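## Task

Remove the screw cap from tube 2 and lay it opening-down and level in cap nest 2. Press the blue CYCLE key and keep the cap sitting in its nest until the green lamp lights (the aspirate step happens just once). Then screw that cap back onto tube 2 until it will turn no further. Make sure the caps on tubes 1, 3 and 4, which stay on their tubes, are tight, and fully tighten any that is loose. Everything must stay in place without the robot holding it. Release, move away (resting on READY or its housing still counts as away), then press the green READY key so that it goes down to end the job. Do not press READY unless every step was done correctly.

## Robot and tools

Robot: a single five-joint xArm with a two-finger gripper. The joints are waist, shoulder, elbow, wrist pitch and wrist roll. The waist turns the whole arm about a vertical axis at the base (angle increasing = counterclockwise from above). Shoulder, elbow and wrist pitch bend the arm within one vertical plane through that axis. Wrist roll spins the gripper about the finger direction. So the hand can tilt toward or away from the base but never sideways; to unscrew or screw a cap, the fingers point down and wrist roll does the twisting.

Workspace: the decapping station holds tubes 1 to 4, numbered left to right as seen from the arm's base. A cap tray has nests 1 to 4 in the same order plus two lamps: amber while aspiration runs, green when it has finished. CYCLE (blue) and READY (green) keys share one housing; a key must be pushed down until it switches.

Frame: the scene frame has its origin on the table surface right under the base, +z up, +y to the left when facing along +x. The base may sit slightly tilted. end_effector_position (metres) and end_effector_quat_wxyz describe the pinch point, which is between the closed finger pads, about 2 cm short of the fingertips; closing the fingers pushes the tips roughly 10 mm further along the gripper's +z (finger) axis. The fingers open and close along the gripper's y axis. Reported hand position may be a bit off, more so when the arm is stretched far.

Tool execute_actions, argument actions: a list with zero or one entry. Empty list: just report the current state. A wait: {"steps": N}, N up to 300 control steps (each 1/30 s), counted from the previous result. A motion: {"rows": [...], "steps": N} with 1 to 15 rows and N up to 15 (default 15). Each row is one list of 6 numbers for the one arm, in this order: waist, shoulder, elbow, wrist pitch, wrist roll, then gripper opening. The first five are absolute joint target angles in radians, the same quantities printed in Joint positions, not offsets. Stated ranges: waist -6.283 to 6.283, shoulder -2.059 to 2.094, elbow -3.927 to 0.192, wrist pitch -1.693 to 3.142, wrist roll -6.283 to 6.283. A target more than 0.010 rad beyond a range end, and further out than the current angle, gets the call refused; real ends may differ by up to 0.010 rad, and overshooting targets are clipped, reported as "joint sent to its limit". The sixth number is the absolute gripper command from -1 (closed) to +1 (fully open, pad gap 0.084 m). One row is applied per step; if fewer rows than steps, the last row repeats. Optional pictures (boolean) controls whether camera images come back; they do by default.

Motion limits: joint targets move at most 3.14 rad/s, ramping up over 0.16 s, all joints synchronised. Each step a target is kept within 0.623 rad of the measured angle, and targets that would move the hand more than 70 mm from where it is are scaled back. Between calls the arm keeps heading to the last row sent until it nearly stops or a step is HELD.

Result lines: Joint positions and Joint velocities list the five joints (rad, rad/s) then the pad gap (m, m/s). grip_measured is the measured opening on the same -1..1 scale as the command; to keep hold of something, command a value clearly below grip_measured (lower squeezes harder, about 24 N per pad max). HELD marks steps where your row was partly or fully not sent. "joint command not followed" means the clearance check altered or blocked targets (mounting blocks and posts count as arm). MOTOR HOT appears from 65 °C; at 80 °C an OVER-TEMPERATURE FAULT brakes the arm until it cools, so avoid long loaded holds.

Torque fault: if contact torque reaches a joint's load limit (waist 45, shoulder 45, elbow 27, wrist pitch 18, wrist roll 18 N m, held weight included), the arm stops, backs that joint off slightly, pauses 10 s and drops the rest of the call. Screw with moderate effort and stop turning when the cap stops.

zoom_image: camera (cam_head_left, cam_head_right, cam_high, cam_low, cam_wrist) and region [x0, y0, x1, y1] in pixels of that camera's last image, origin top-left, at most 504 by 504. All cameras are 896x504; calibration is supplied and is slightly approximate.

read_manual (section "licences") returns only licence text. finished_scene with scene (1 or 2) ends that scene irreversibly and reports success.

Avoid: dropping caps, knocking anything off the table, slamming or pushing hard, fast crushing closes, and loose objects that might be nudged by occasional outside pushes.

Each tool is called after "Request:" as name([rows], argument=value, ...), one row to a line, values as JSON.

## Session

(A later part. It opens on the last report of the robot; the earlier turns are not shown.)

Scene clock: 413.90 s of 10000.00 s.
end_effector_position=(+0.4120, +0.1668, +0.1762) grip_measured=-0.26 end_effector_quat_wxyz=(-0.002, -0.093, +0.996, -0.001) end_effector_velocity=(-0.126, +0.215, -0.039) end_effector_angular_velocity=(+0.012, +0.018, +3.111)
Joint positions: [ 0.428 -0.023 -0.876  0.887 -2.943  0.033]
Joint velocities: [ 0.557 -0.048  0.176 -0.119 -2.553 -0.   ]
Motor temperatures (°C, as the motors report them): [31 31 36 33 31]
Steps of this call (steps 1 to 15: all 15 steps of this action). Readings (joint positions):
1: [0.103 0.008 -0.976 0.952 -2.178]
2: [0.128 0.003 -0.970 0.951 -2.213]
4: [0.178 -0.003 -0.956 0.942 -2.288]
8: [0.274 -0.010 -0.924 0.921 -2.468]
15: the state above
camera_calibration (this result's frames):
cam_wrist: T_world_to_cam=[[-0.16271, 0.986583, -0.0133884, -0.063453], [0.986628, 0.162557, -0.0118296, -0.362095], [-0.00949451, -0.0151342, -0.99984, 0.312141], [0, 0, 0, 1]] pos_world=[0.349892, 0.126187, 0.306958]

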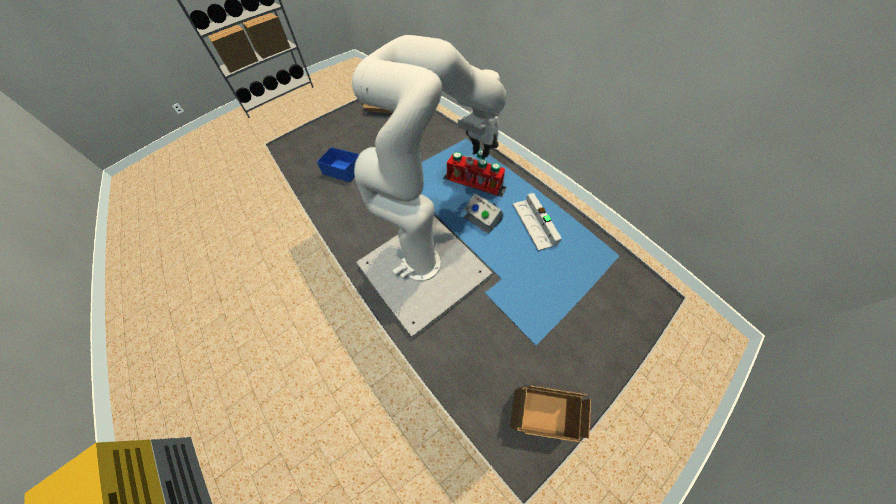

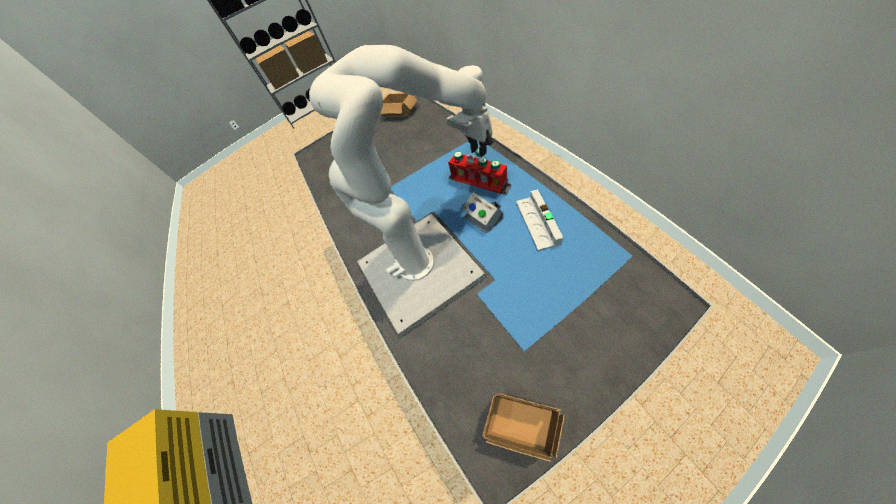

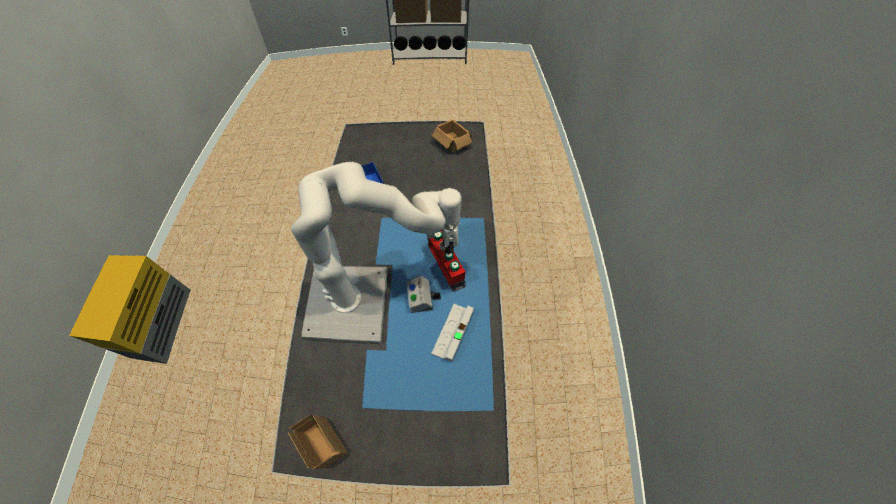

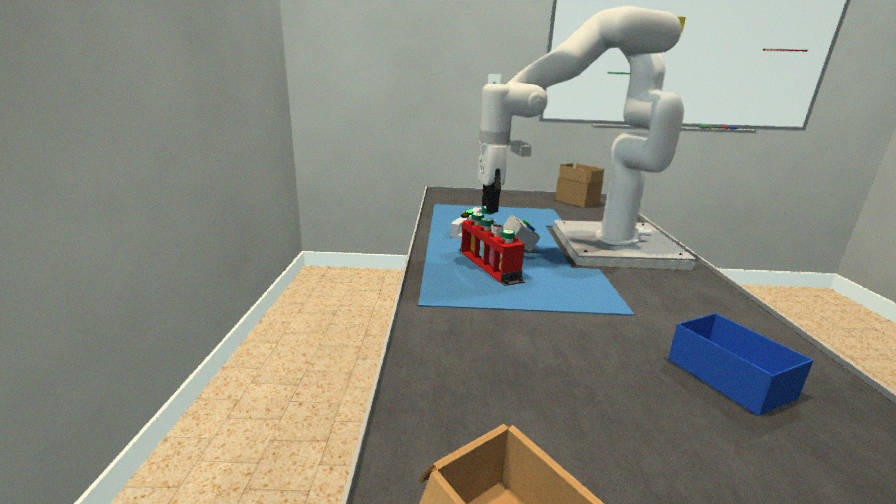

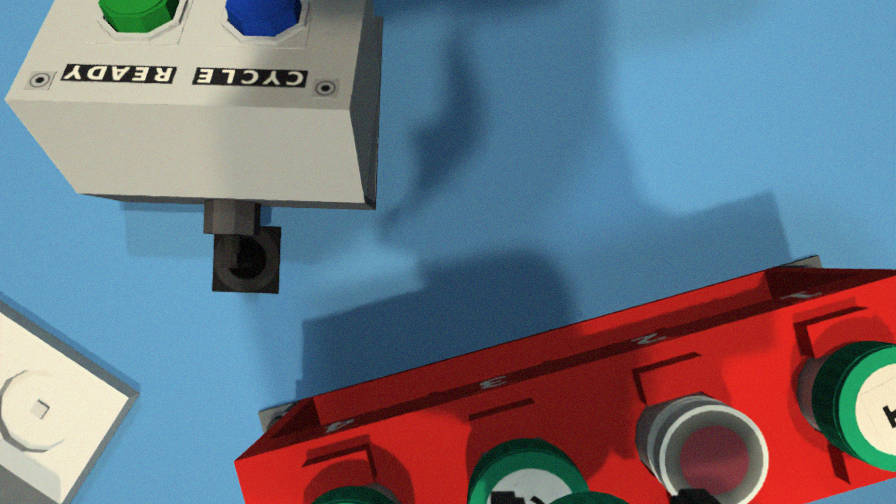

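Request:
execute_actions([
  {"rows":[[0.5025,-0.03,-0.852,0.87,-4.69,-0.8]],"steps":15},
], pictures=false)

Request:
execute_actions([
  {"rows":[[0.5025,-0.03,-0.852,0.87,-4.69,-0.8]],"steps":8},
])

Request:
zoom_image(camera="cam_low", region=[440,160,550,260])

Request:
zoom_image(camera="cam_head_left", region=[420,110,540,200])

Scene clock: 420.67 s of 10000.00 s.
end_effector_position=(+0.3943, +0.1949, +0.1713) grip_measured=-0.26 end_effector_quat_wxyz=(+0.002, +0.844, -0.537, -0.001) end_effector_velocity=(-0.000, +0.000, -0.000) end_effector_angular_velocity=(-0.000, +0.001, +0.001)
Joint positions: [ 0.502 -0.03  -0.852  0.87  -4.69   0.033]
Joint velocities: [ 0.001  0.     0.001 -0.001  0.    -0.   ]
Motor temperatures (°C, as the motors report them): [31 31 36 33 31]
Steps of this call (steps 1 to 45: the robot went on to your last target; steps 46 to 188: nothing new was sent; steps 189 to 203: all 15 steps of this action). Readings (joint positions):
189: [0.502 -0.030 -0.852 0.870 -4.690]
190: [0.502 -0.030 -0.852 0.870 -4.690]
192: [0.502 -0.030 -0.852 0.870 -4.690]
196: [0.502 -0.030 -0.852 0.870 -4.690]
203: the state above

Scene clock: 420.93 s of 10000.00 s.
end_effector_position=(+0.3943, +0.1949, +0.1713) grip_measured=-0.26 end_effector_quat_wxyz=(+0.002, +0.844, -0.537, -0.001) end_effector_velocity=(-0.000, +0.001, +0.000) end_effector_angular_velocity=(+0.000, -0.001, +0.003)
Joint positions: [ 0.502 -0.03  -0.852  0.87  -4.69   0.033]
Joint velocities: [ 0.002 -0.001 -0.     0.    -0.001 -0.   ]
Motor temperatures (°C, as the motors report them): [31 31 36 33 31]
Steps of this call (steps 1 to 8: all 8 steps of this action). Readings (joint positions):
1: [0.502 -0.030 -0.852 0.870 -4.690]
2: [0.503 -0.030 -0.852 0.870 -4.690]
4: [0.502 -0.030 -0.852 0.870 -4.690]
8: the state above
camera_calibration (this result's frames):
cam_wrist: T_world_to_cam=[[-0.915508, -0.402224, -0.00775373, 0.472489], [-0.402161, 0.915529, -0.00854724, 0.0510023], [0.0105367, -0.00470682, -0.999933, 0.297538], [0, 0, 0, 1]] pos_world=[0.449944, 0.144753, 0.301617]

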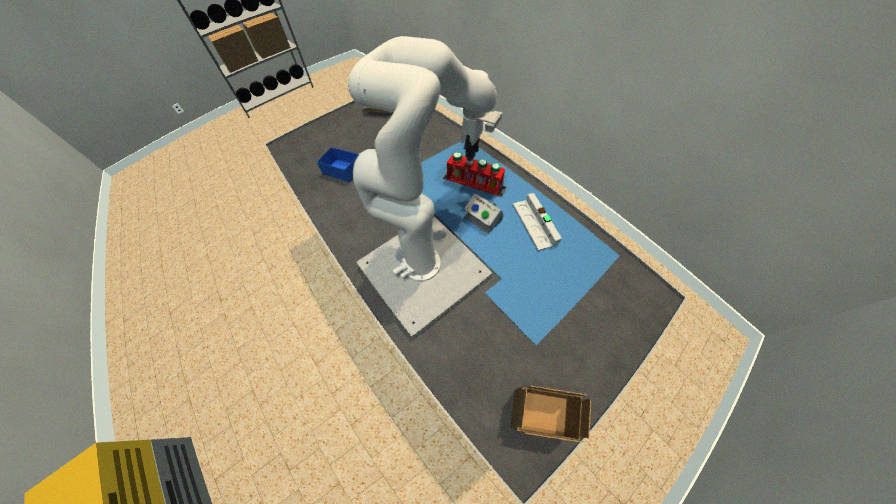

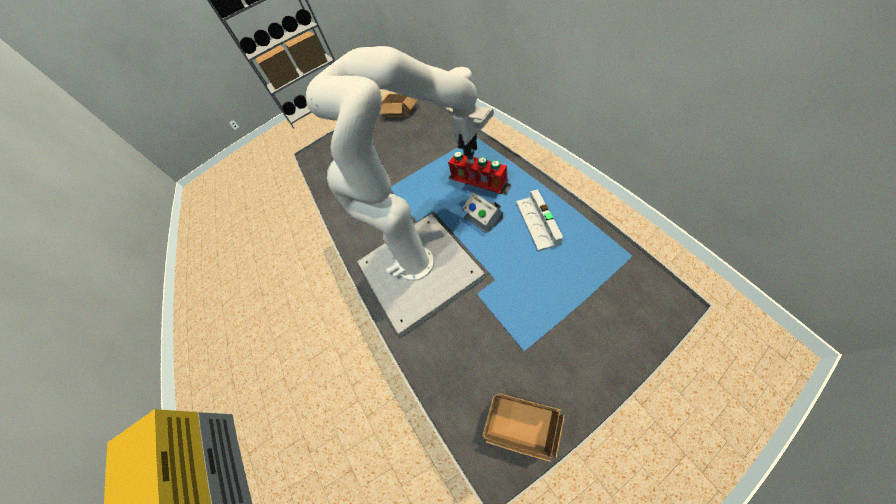

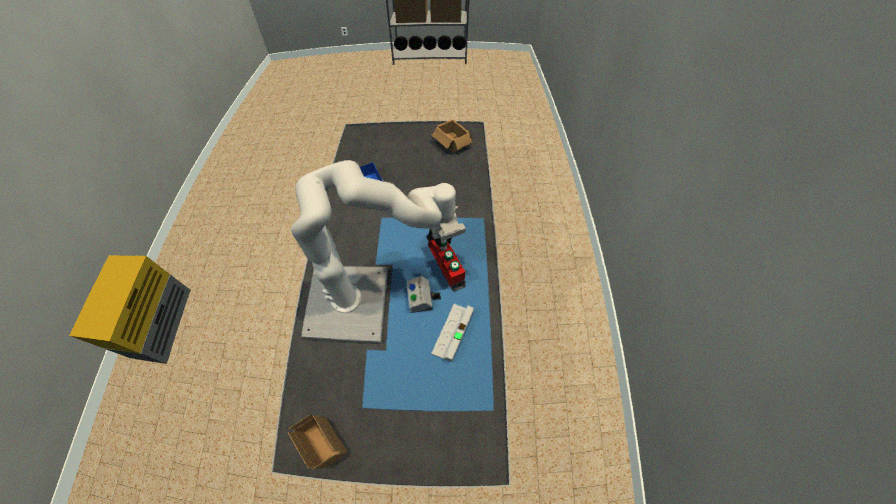

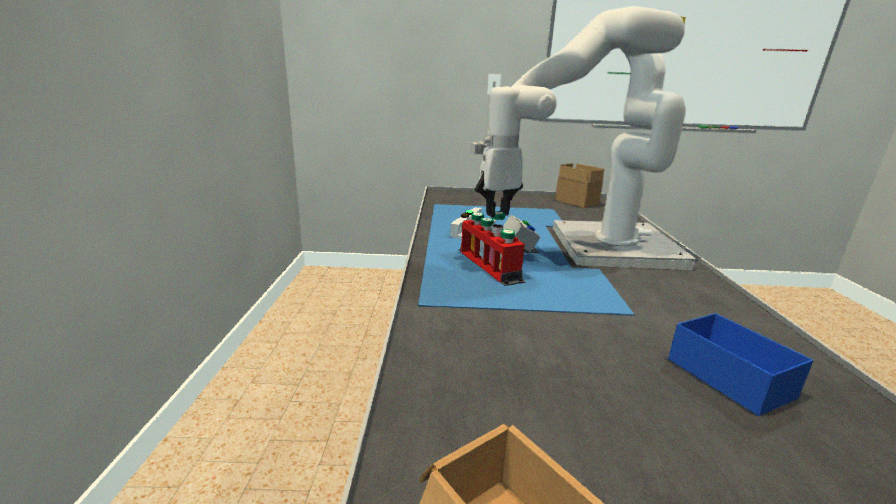

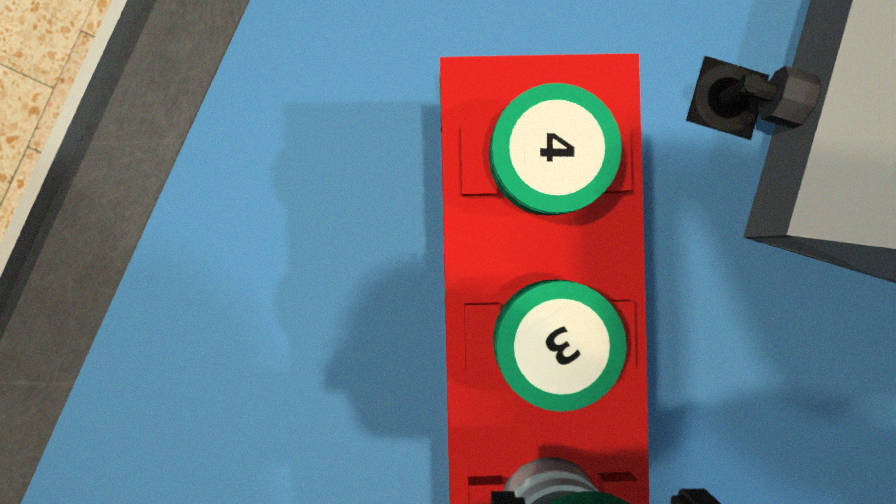

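Region (440, 160, 550, 260) of cam_low's 896x504 image, scaled by 4.582, with more detail than that image has; it fills the top 458 rows of this view, and the rest is white.

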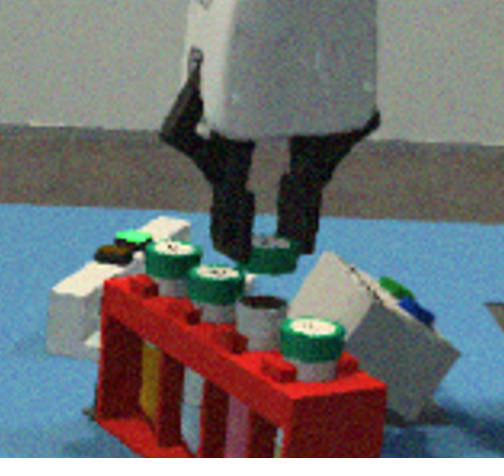

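Region (420, 110, 540, 200) of cam_head_left's 896x504 image, scaled by 4.200, with more detail than that image has; it fills the top 378 rows of this view, and the rest is white.

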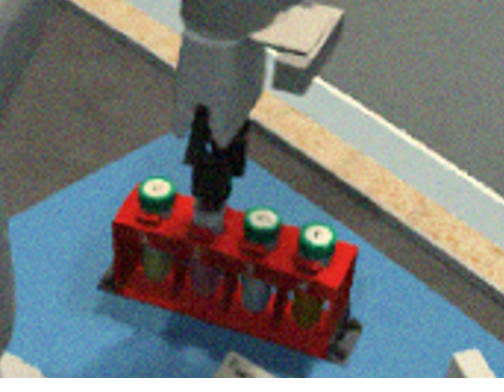

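Request:
execute_actions([
  {"rows":[[0.5025,0.0,-0.838,0.825,-4.69,-0.8]],"steps":10},
], pictures=false)

Request:
execute_actions([
  {"rows":[[0.5025,0.014,-0.831,0.804,-4.69,-0.8]],"steps":12},
])

Request:
zoom_image(camera="cam_low", region=[460,190,530,250])

Request:
zoom_image(camera="cam_head_left", region=[440,130,510,190])

Scene clock: 430.47 s of 10000.00 s.
end_effector_position=(+0.3952, +0.1954, +0.1566) grip_measured=-0.26 end_effector_quat_wxyz=(+0.002, +0.844, -0.537, -0.001) end_effector_velocity=(+0.008, +0.004, +0.001) end_effector_angular_velocity=(+0.013, -0.026, -0.001)
Joint positions: [ 0.502 -0.001 -0.838  0.828 -4.69   0.033]
Joint velocities: [ 0.     0.008 -0.004 -0.032  0.001 -0.   ]
Motor temperatures (°C, as the motors report them): [31 31 36 33 31]
Steps of this call (steps 1 to 15: the robot went on to your last target; steps 16 to 276: nothing new was sent; steps 277 to 286: all 10 steps of this action). Readings (joint positions):
277: [0.502 -0.030 -0.852 0.870 -4.690]
278: [0.503 -0.029 -0.851 0.867 -4.690]
280: [0.503 -0.018 -0.847 0.850 -4.690]
284: [0.502 -0.002 -0.838 0.831 -4.690]
286: the state above

Scene clock: 430.87 s of 10000.00 s.
end_effector_position=(+0.3959, +0.1957, +0.1498) grip_measured=-0.26 end_effector_quat_wxyz=(+0.001, +0.844, -0.537, -0.001) end_effector_velocity=(+0.000, +0.000, -0.002) end_effector_angular_velocity=(+0.000, -0.001, -0.000)
Joint positions: [ 0.502  0.013 -0.832  0.805 -4.69   0.033]
Joint velocities: [ 0.     0.004  0.002 -0.007  0.001  0.   ]
Motor temperatures (°C, as the motors report them): [31 31 36 33 31]
Steps of this call (steps 1 to 12: all 12 steps of this action). Readings (joint positions):
1: [0.502 -0.001 -0.838 0.827 -4.690]
2: [0.503 0.000 -0.838 0.824 -4.690]
4: [0.503 0.006 -0.836 0.815 -4.690]
8: [0.502 0.012 -0.832 0.807 -4.690]
12: the state above
camera_calibration (this result's frames):
cam_wrist: T_world_to_cam=[[-0.915491, -0.40222, -0.00976004, 0.474391], [-0.40215, 0.915535, -0.00845674, 0.0507296], [0.0123371, -0.00381707, -0.999917, 0.275154], [0, 0, 0, 1]] pos_world=[0.451307, 0.145415, 0.28019]

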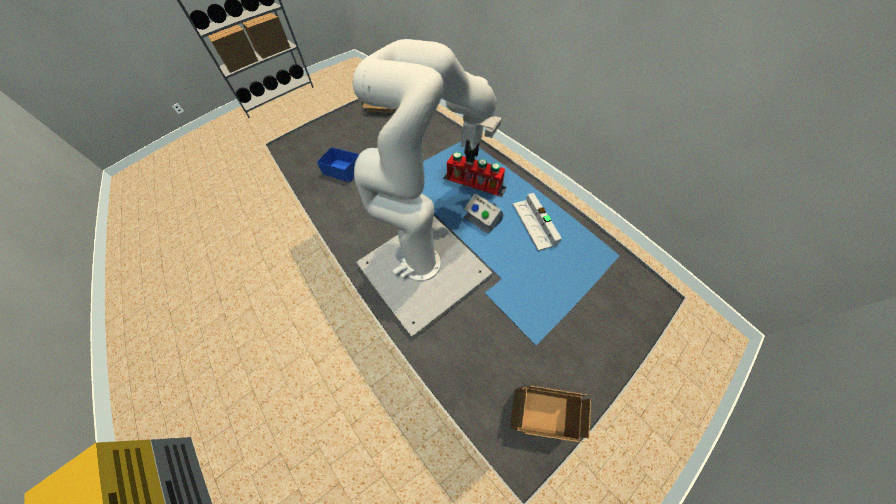

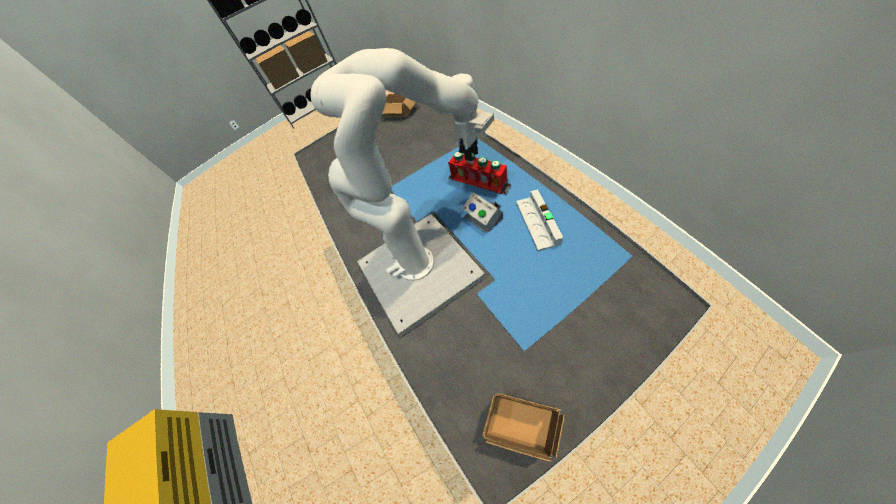

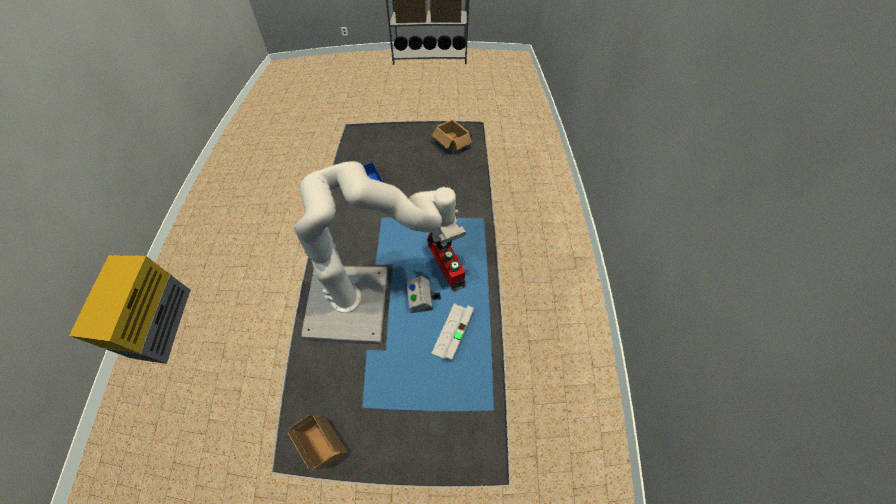

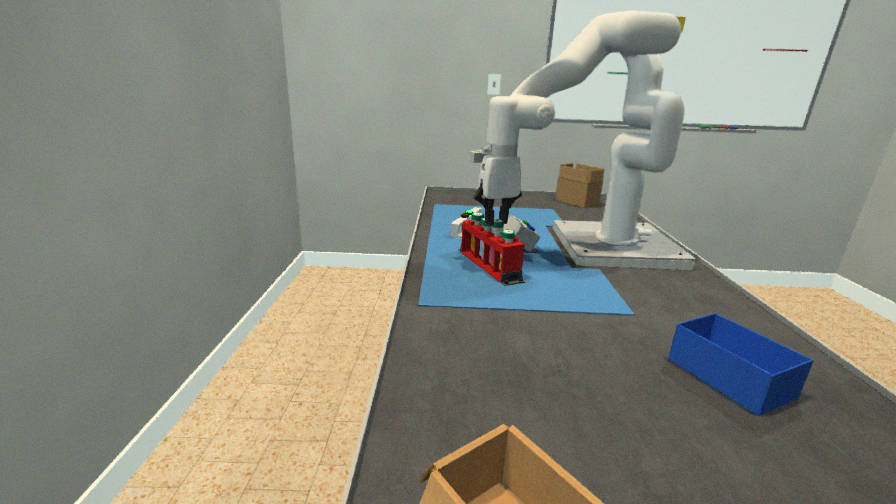

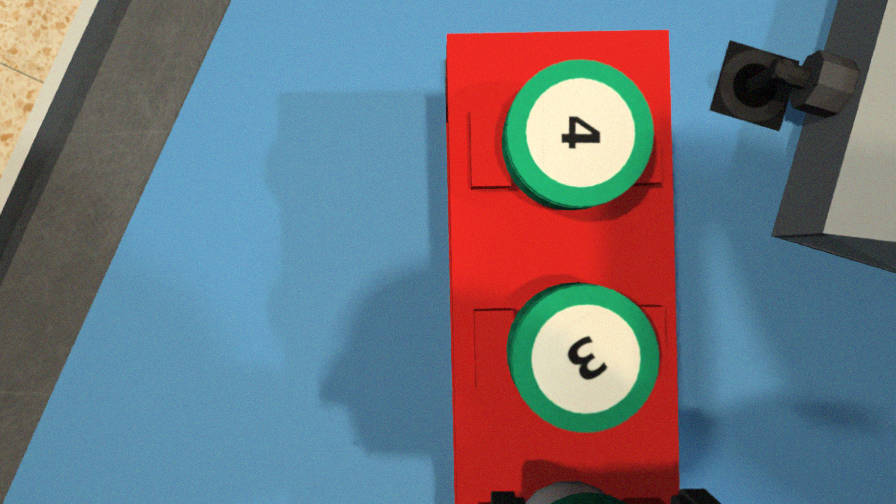

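Region (460, 190, 530, 250) of cam_low's 896x504 image, scaled by 7.200, with more detail than that image has; it fills the top 432 rows of this view, and the rest is white.

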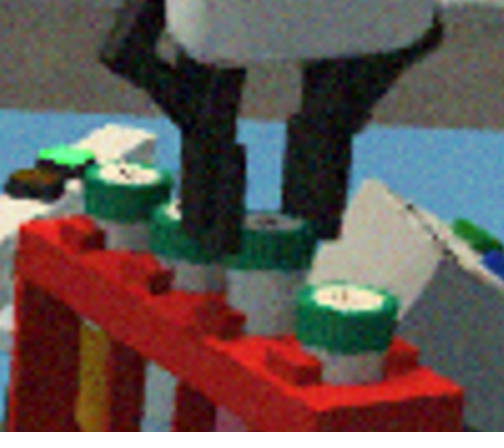

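Region (440, 130, 510, 190) of cam_head_left's 896x504 image, scaled by 7.200, with more detail than that image has; it fills the top 432 rows of this view, and the rest is white.

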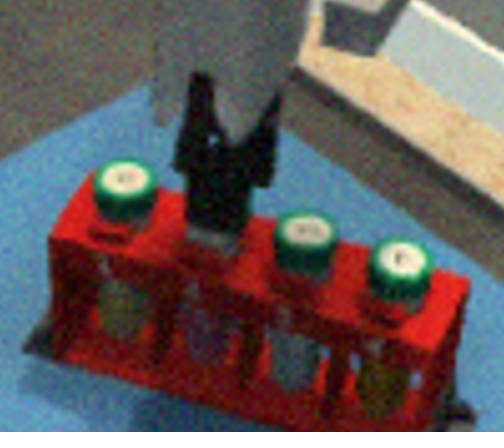

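Request:
execute_actions([
  {"rows":[[0.5025,0.02,-0.828,0.795,-4.69,-0.8]],"steps":8},
], pictures=false)

Request:
execute_actions([
  {"rows":[[0.5025,0.024,-0.826,0.789,-3.6,-0.8]],"steps":15},
])

Request:
zoom_image(camera="cam_low", region=[460,190,530,250])

Scene clock: 435.00 s of 10000.00 s.
end_effector_position=(+0.3956, +0.1958, +0.1462) grip_measured=-0.26 end_effector_quat_wxyz=(+0.001, +0.844, -0.537, -0.001) end_effector_velocity=(+0.001, +0.000, -0.002) end_effector_angular_velocity=(+0.001, -0.003, -0.001)
Joint positions: [ 0.503  0.02  -0.828  0.796 -4.69   0.033]
Joint velocities: [-0.001  0.005  0.003 -0.011 -0.     0.   ]
Motor temperatures (°C, as the motors report them): [31 31 36 33 31]
Steps of this call (steps 1 to 15: the robot went on to your last target; steps 16 to 116: nothing new was sent; steps 117 to 124: all 8 steps of this action). Readings (joint positions):
117: [0.502 0.014 -0.831 0.804 -4.690]
118: [0.502 0.014 -0.831 0.803 -4.690]
120: [0.503 0.017 -0.829 0.800 -4.690]
124: the state above

Scene clock: 435.50 s of 10000.00 s.
end_effector_position=(+0.3913, +0.1951, +0.1407) grip_measured=-0.25 end_effector_quat_wxyz=(-0.008, -0.522, +0.853, +0.001) end_effector_velocity=(-0.013, -0.001, -0.012) end_effector_angular_velocity=(-0.043, +0.022, -1.841)
Joint positions: [ 0.506  0.025 -0.82   0.794 -3.777  0.033]
Joint velocities: [ 0.012  0.009  0.018  0.01   1.853 -0.   ]
Motor temperatures (°C, as the motors report them): [31 31 36 33 31]
Steps of this call (steps 1 to 15: all 15 steps of this action). Readings (joint positions):
1: [0.503 0.020 -0.828 0.796 -4.690]
2: [0.503 0.020 -0.828 0.795 -4.686]
4: [0.503 0.020 -0.828 0.795 -4.643]
8: [0.504 0.021 -0.826 0.795 -4.366]
15: the state above
camera_calibration (this result's frames):
cam_wrist: T_world_to_cam=[[-0.879468, 0.475952, -0.00248816, 0.283409], [0.475893, 0.879249, -0.021119, -0.285317], [-0.00786392, -0.0197576, -0.999774, 0.277104], [0, 0, 0, 1]] pos_world=[0.387209, 0.121451, 0.271721]

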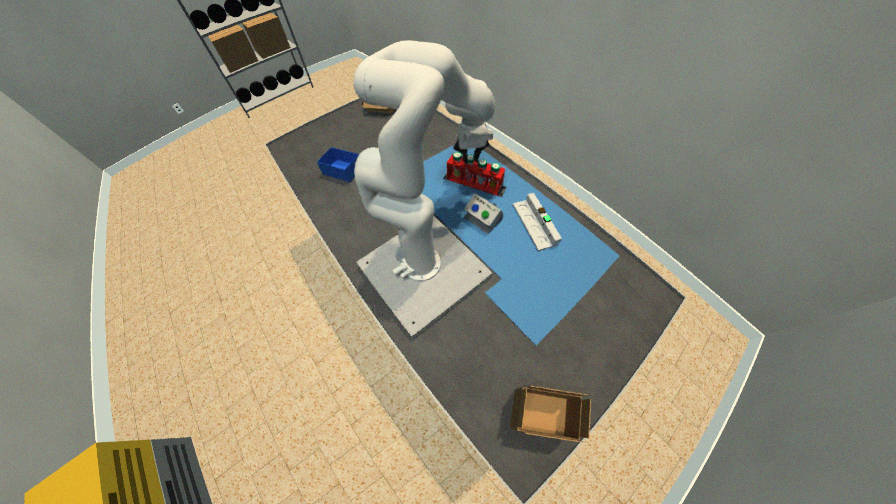

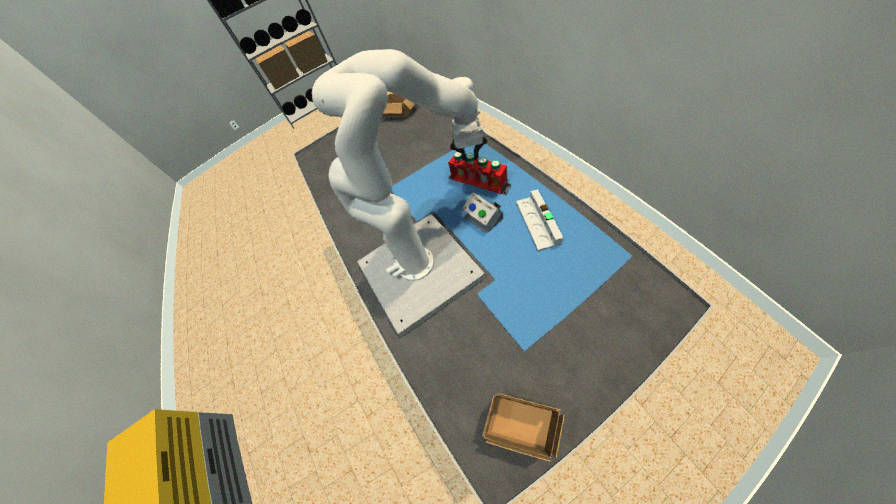

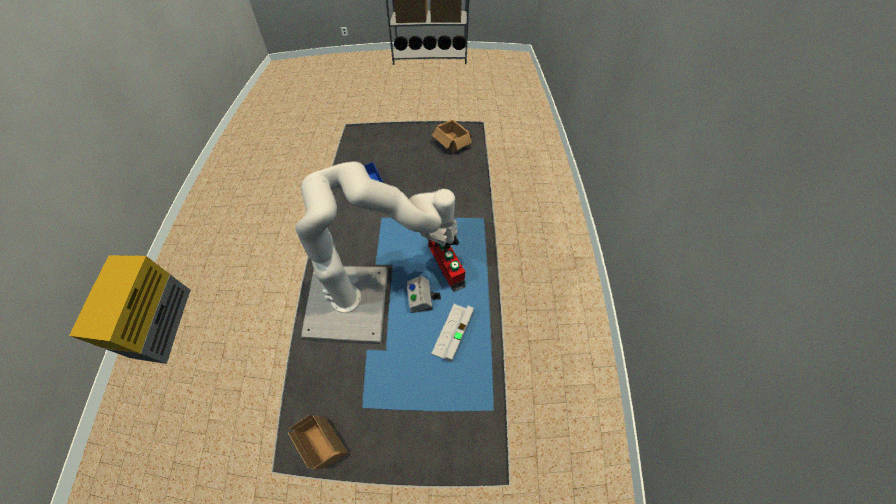

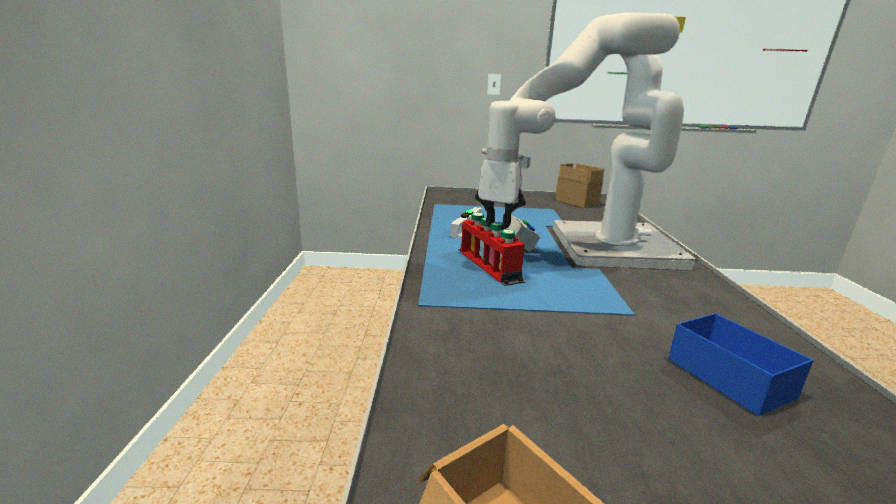

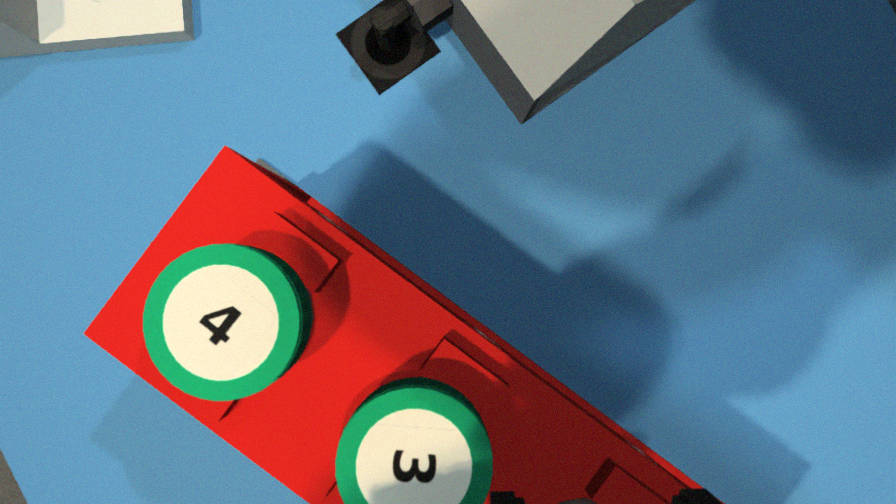

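Region (460, 190, 530, 250) of cam_low's 896x504 image, scaled by 7.200, with more detail than that image has; it fills the top 432 rows of this view, and the rest is white.

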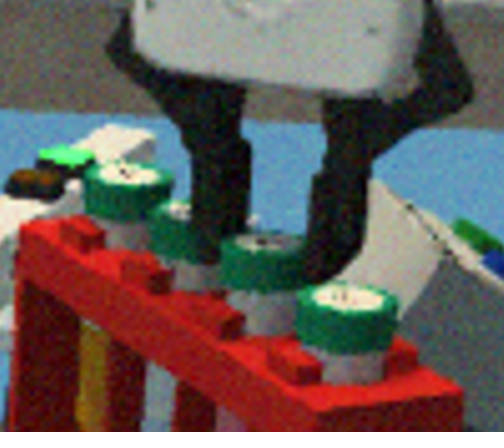

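Request:
execute_actions([
  {"rows":[[0.5025,0.028,-0.825,0.785,-3.6,0.0]],"steps":10},
], pictures=false)

Request:
execute_actions([
  {"rows":[[0.5025,0.036,-0.821,0.772,-4.9,0.1]],"steps":15},
], pictures=false)

Request:
execute_actions([
  {"rows":[[0.5025,0.036,-0.821,0.772,-4.9,0.1],[0.5025,0.036,-0.821,0.772,-4.9,0.1],[0.5025,0.036,-0.821,0.772,-4.9,0.1],[0.5025,0.036,-0.821,0.772,-4.9,-0.1],[0.5025,0.036,-0.821,0.772,-4.9,-0.3],[0.5025,0.036,-0.821,0.772,-4.9,-0.5],[0.5025,0.036,-0.821,0.772,-4.9,-0.8]],"steps":12},
], pictures=false)

Request:
execute_actions([
  {"rows":[[0.5025,0.038,-0.82,0.769,-3.7,-0.8]],"steps":15},
], pictures=false)

Request:
execute_actions([
  {"rows":[[0.5025,0.041,-0.819,0.764,-2.6,-0.8]],"steps":15},
])

Request:
zoom_image(camera="cam_low", region=[460,190,530,250])

Scene clock: 444.50 s of 10000.00 s.
end_effector_position=(+0.4021, +0.1970, +0.1488) grip_measured=-0.01 end_effector_quat_wxyz=(+0.008, -0.441, +0.897, +0.000) end_effector_velocity=(+0.032, -0.016, +0.014) end_effector_angular_velocity=(+0.027, -0.058, -0.055)
Joint positions: [ 0.499  0.023 -0.836  0.782 -3.6    0.044]
Joint velocities: [-0.065  0.    -0.029 -0.036 -0.01   0.009]
Motor temperatures (°C, as the motors report them): [31 31 40 35 31]
Steps of this call (steps 1 to 30: the robot went on to your last target; steps 31 to 260: nothing new was sent; steps 261 to 270: all 10 steps of this action). Readings (joint positions):
261: [0.505 0.024 -0.821 0.798 -3.600]
262: [0.505 0.024 -0.821 0.798 -3.600]
264: [0.503 0.025 -0.823 0.794 -3.600]
268: [0.504 0.027 -0.827 0.788 -3.599]
270: the state above

Scene clock: 445.00 s of 10000.00 s.
end_effector_position=(+0.3957, +0.1951, +0.1377) grip_measured=+0.09 end_effector_quat_wxyz=(+0.002, +0.802, -0.597, -0.001) end_effector_velocity=(+0.000, +0.004, +0.002) end_effector_angular_velocity=(+0.013, -0.002, +2.516)
Joint positions: [ 0.502  0.037 -0.82   0.772 -4.545  0.048]
Joint velocities: [ 0.008 -0.002 -0.002 -0.003 -2.508  0.   ]
Motor temperatures (°C, as the motors report them): [31 31 40 35 31]
Steps of this call (steps 1 to 15: all 15 steps of this action). Readings (joint positions):
1: [0.498 0.023 -0.836 0.781 -3.600]
2: [0.498 0.024 -0.835 0.780 -3.604]
4: [0.498 0.026 -0.832 0.779 -3.647]
8: [0.499 0.030 -0.827 0.776 -3.924]
15: the state above

Scene clock: 445.40 s of 10000.00 s.
end_effector_position=(+0.3967, +0.1960, +0.1388) grip_measured=-0.28 end_effector_quat_wxyz=(-0.000, +0.894, -0.448, -0.000) end_effector_velocity=(-0.001, +0.000, -0.000) end_effector_angular_velocity=(-0.001, +0.001, +0.045)
Joint positions: [ 0.502  0.036 -0.822  0.771 -4.896  0.032]
Joint velocities: [ 0.001  0.     0.     0.001 -0.044  0.   ]
Motor temperatures (°C, as the motors report them): [31 31 40 35 31]
Steps of this call (steps 1 to 12: all 12 steps of this action). Readings (joint positions):
1: [0.502 0.036 -0.821 0.772 -4.626]
2: [0.502 0.036 -0.821 0.772 -4.699]
4: [0.502 0.036 -0.821 0.772 -4.806]
8: [0.502 0.036 -0.822 0.771 -4.882]
12: the state above

Scene clock: 445.90 s of 10000.00 s.
end_effector_position=(+0.3919, +0.1948, +0.1344) grip_measured=-0.34 end_effector_quat_wxyz=(-0.007, -0.602, +0.798, +0.001) end_effector_velocity=(-0.052, -0.002, -0.045) end_effector_angular_velocity=(-0.093, +0.114, -2.252)
Joint positions: [ 0.505  0.039 -0.815  0.774 -3.972  0.029]
Joint velocities: [ 0.05   0.035  0.075  0.033  2.302 -0.068]
Motor temperatures (°C, as the motors report them): [31 31 40 35 31]
Steps of this call (steps 1 to 15: all 15 steps of this action). Readings (joint positions):
1: [0.502 0.036 -0.822 0.771 -4.897]
2: [0.502 0.036 -0.822 0.771 -4.895]
4: [0.503 0.036 -0.822 0.771 -4.856]
8: [0.503 0.036 -0.822 0.771 -4.587]
15: the state above

Scene clock: 446.40 s of 10000.00 s.
end_effector_position=(+0.3980, +0.2008, +0.1385) grip_measured=-0.26 end_effector_quat_wxyz=(+0.004, -0.045, +0.999, +0.002) end_effector_velocity=(+0.046, +0.009, +0.039) end_effector_angular_velocity=(+0.078, -0.123, -1.815)
Joint positions: [ 0.511  0.041 -0.826  0.76  -2.764  0.033]
Joint velocities: [-0.028 -0.028 -0.06  -0.057  1.786 -0.035]
Motor temperatures (°C, as the motors report them): [31 31 40 35 31]
Steps of this call (steps 1 to 15: all 15 steps of this action). Readings (joint positions):
1: [0.506 0.039 -0.813 0.775 -3.900]
2: [0.506 0.040 -0.813 0.775 -3.834]
4: [0.507 0.040 -0.812 0.776 -3.687]
8: [0.510 0.043 -0.811 0.776 -3.340]
15: the state above
camera_calibration (this result's frames):
cam_wrist: T_world_to_cam=[[-0.0669567, 0.997724, -0.00803559, -0.140809], [0.997756, 0.0669521, -0.000833976, -0.34101], [-0.000294077, -0.0080734, -0.999967, 0.269748], [0, 0, 0, 1]] pos_world=[0.330895, 0.165498, 0.268323]

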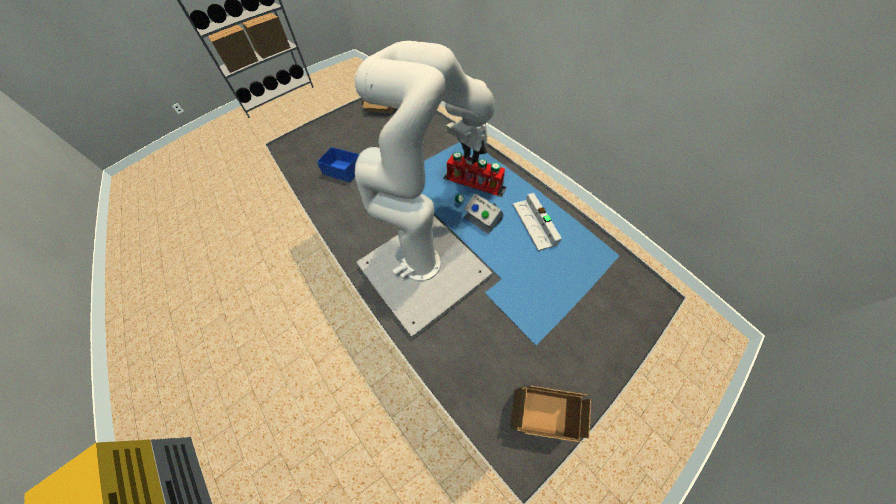

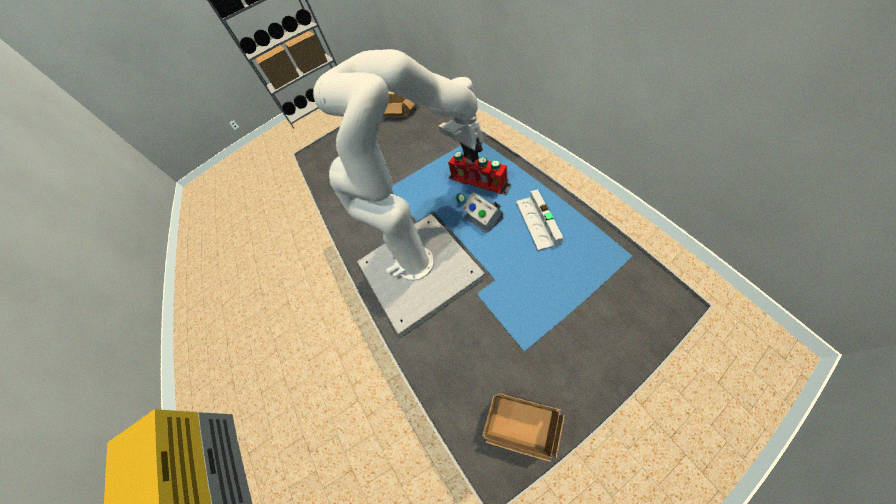

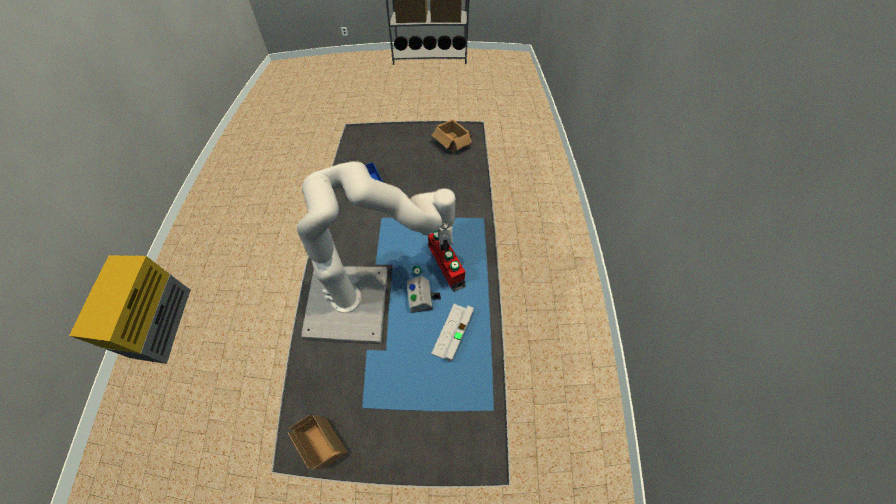

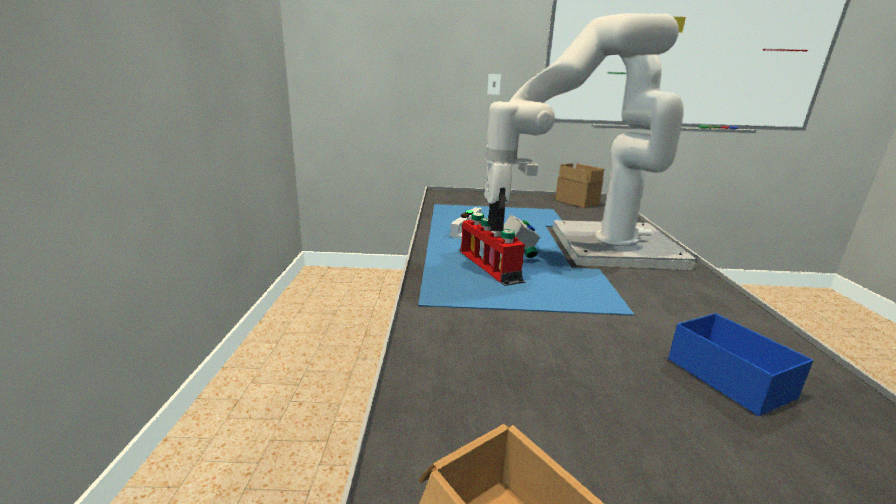

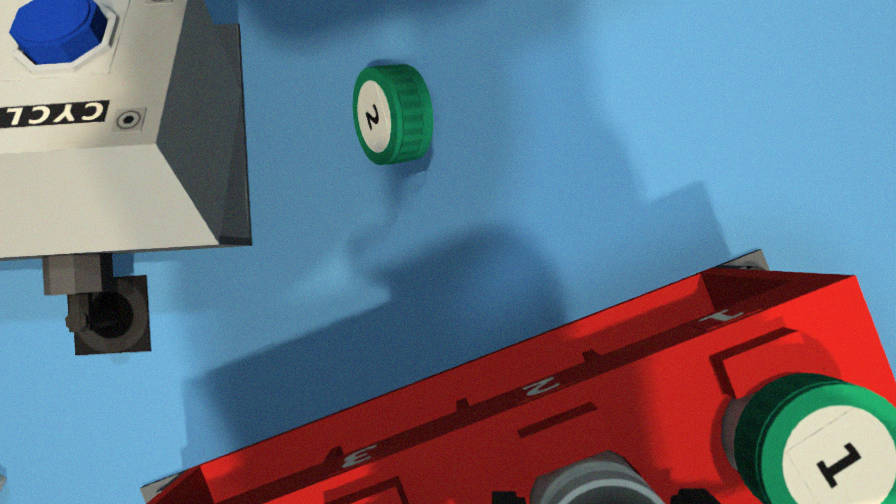

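Region (460, 190, 530, 250) of cam_low's 896x504 image, scaled by 7.200, with more detail than that image has; it fills the top 432 rows of this view, and the rest is white.

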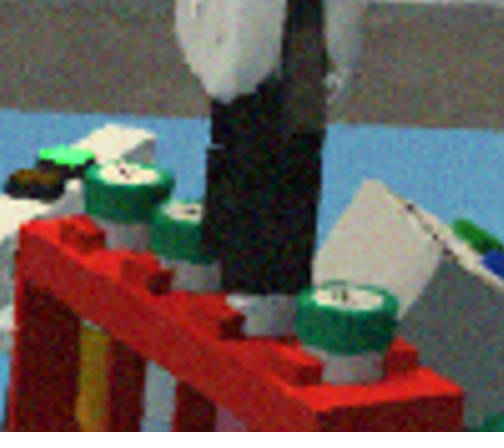

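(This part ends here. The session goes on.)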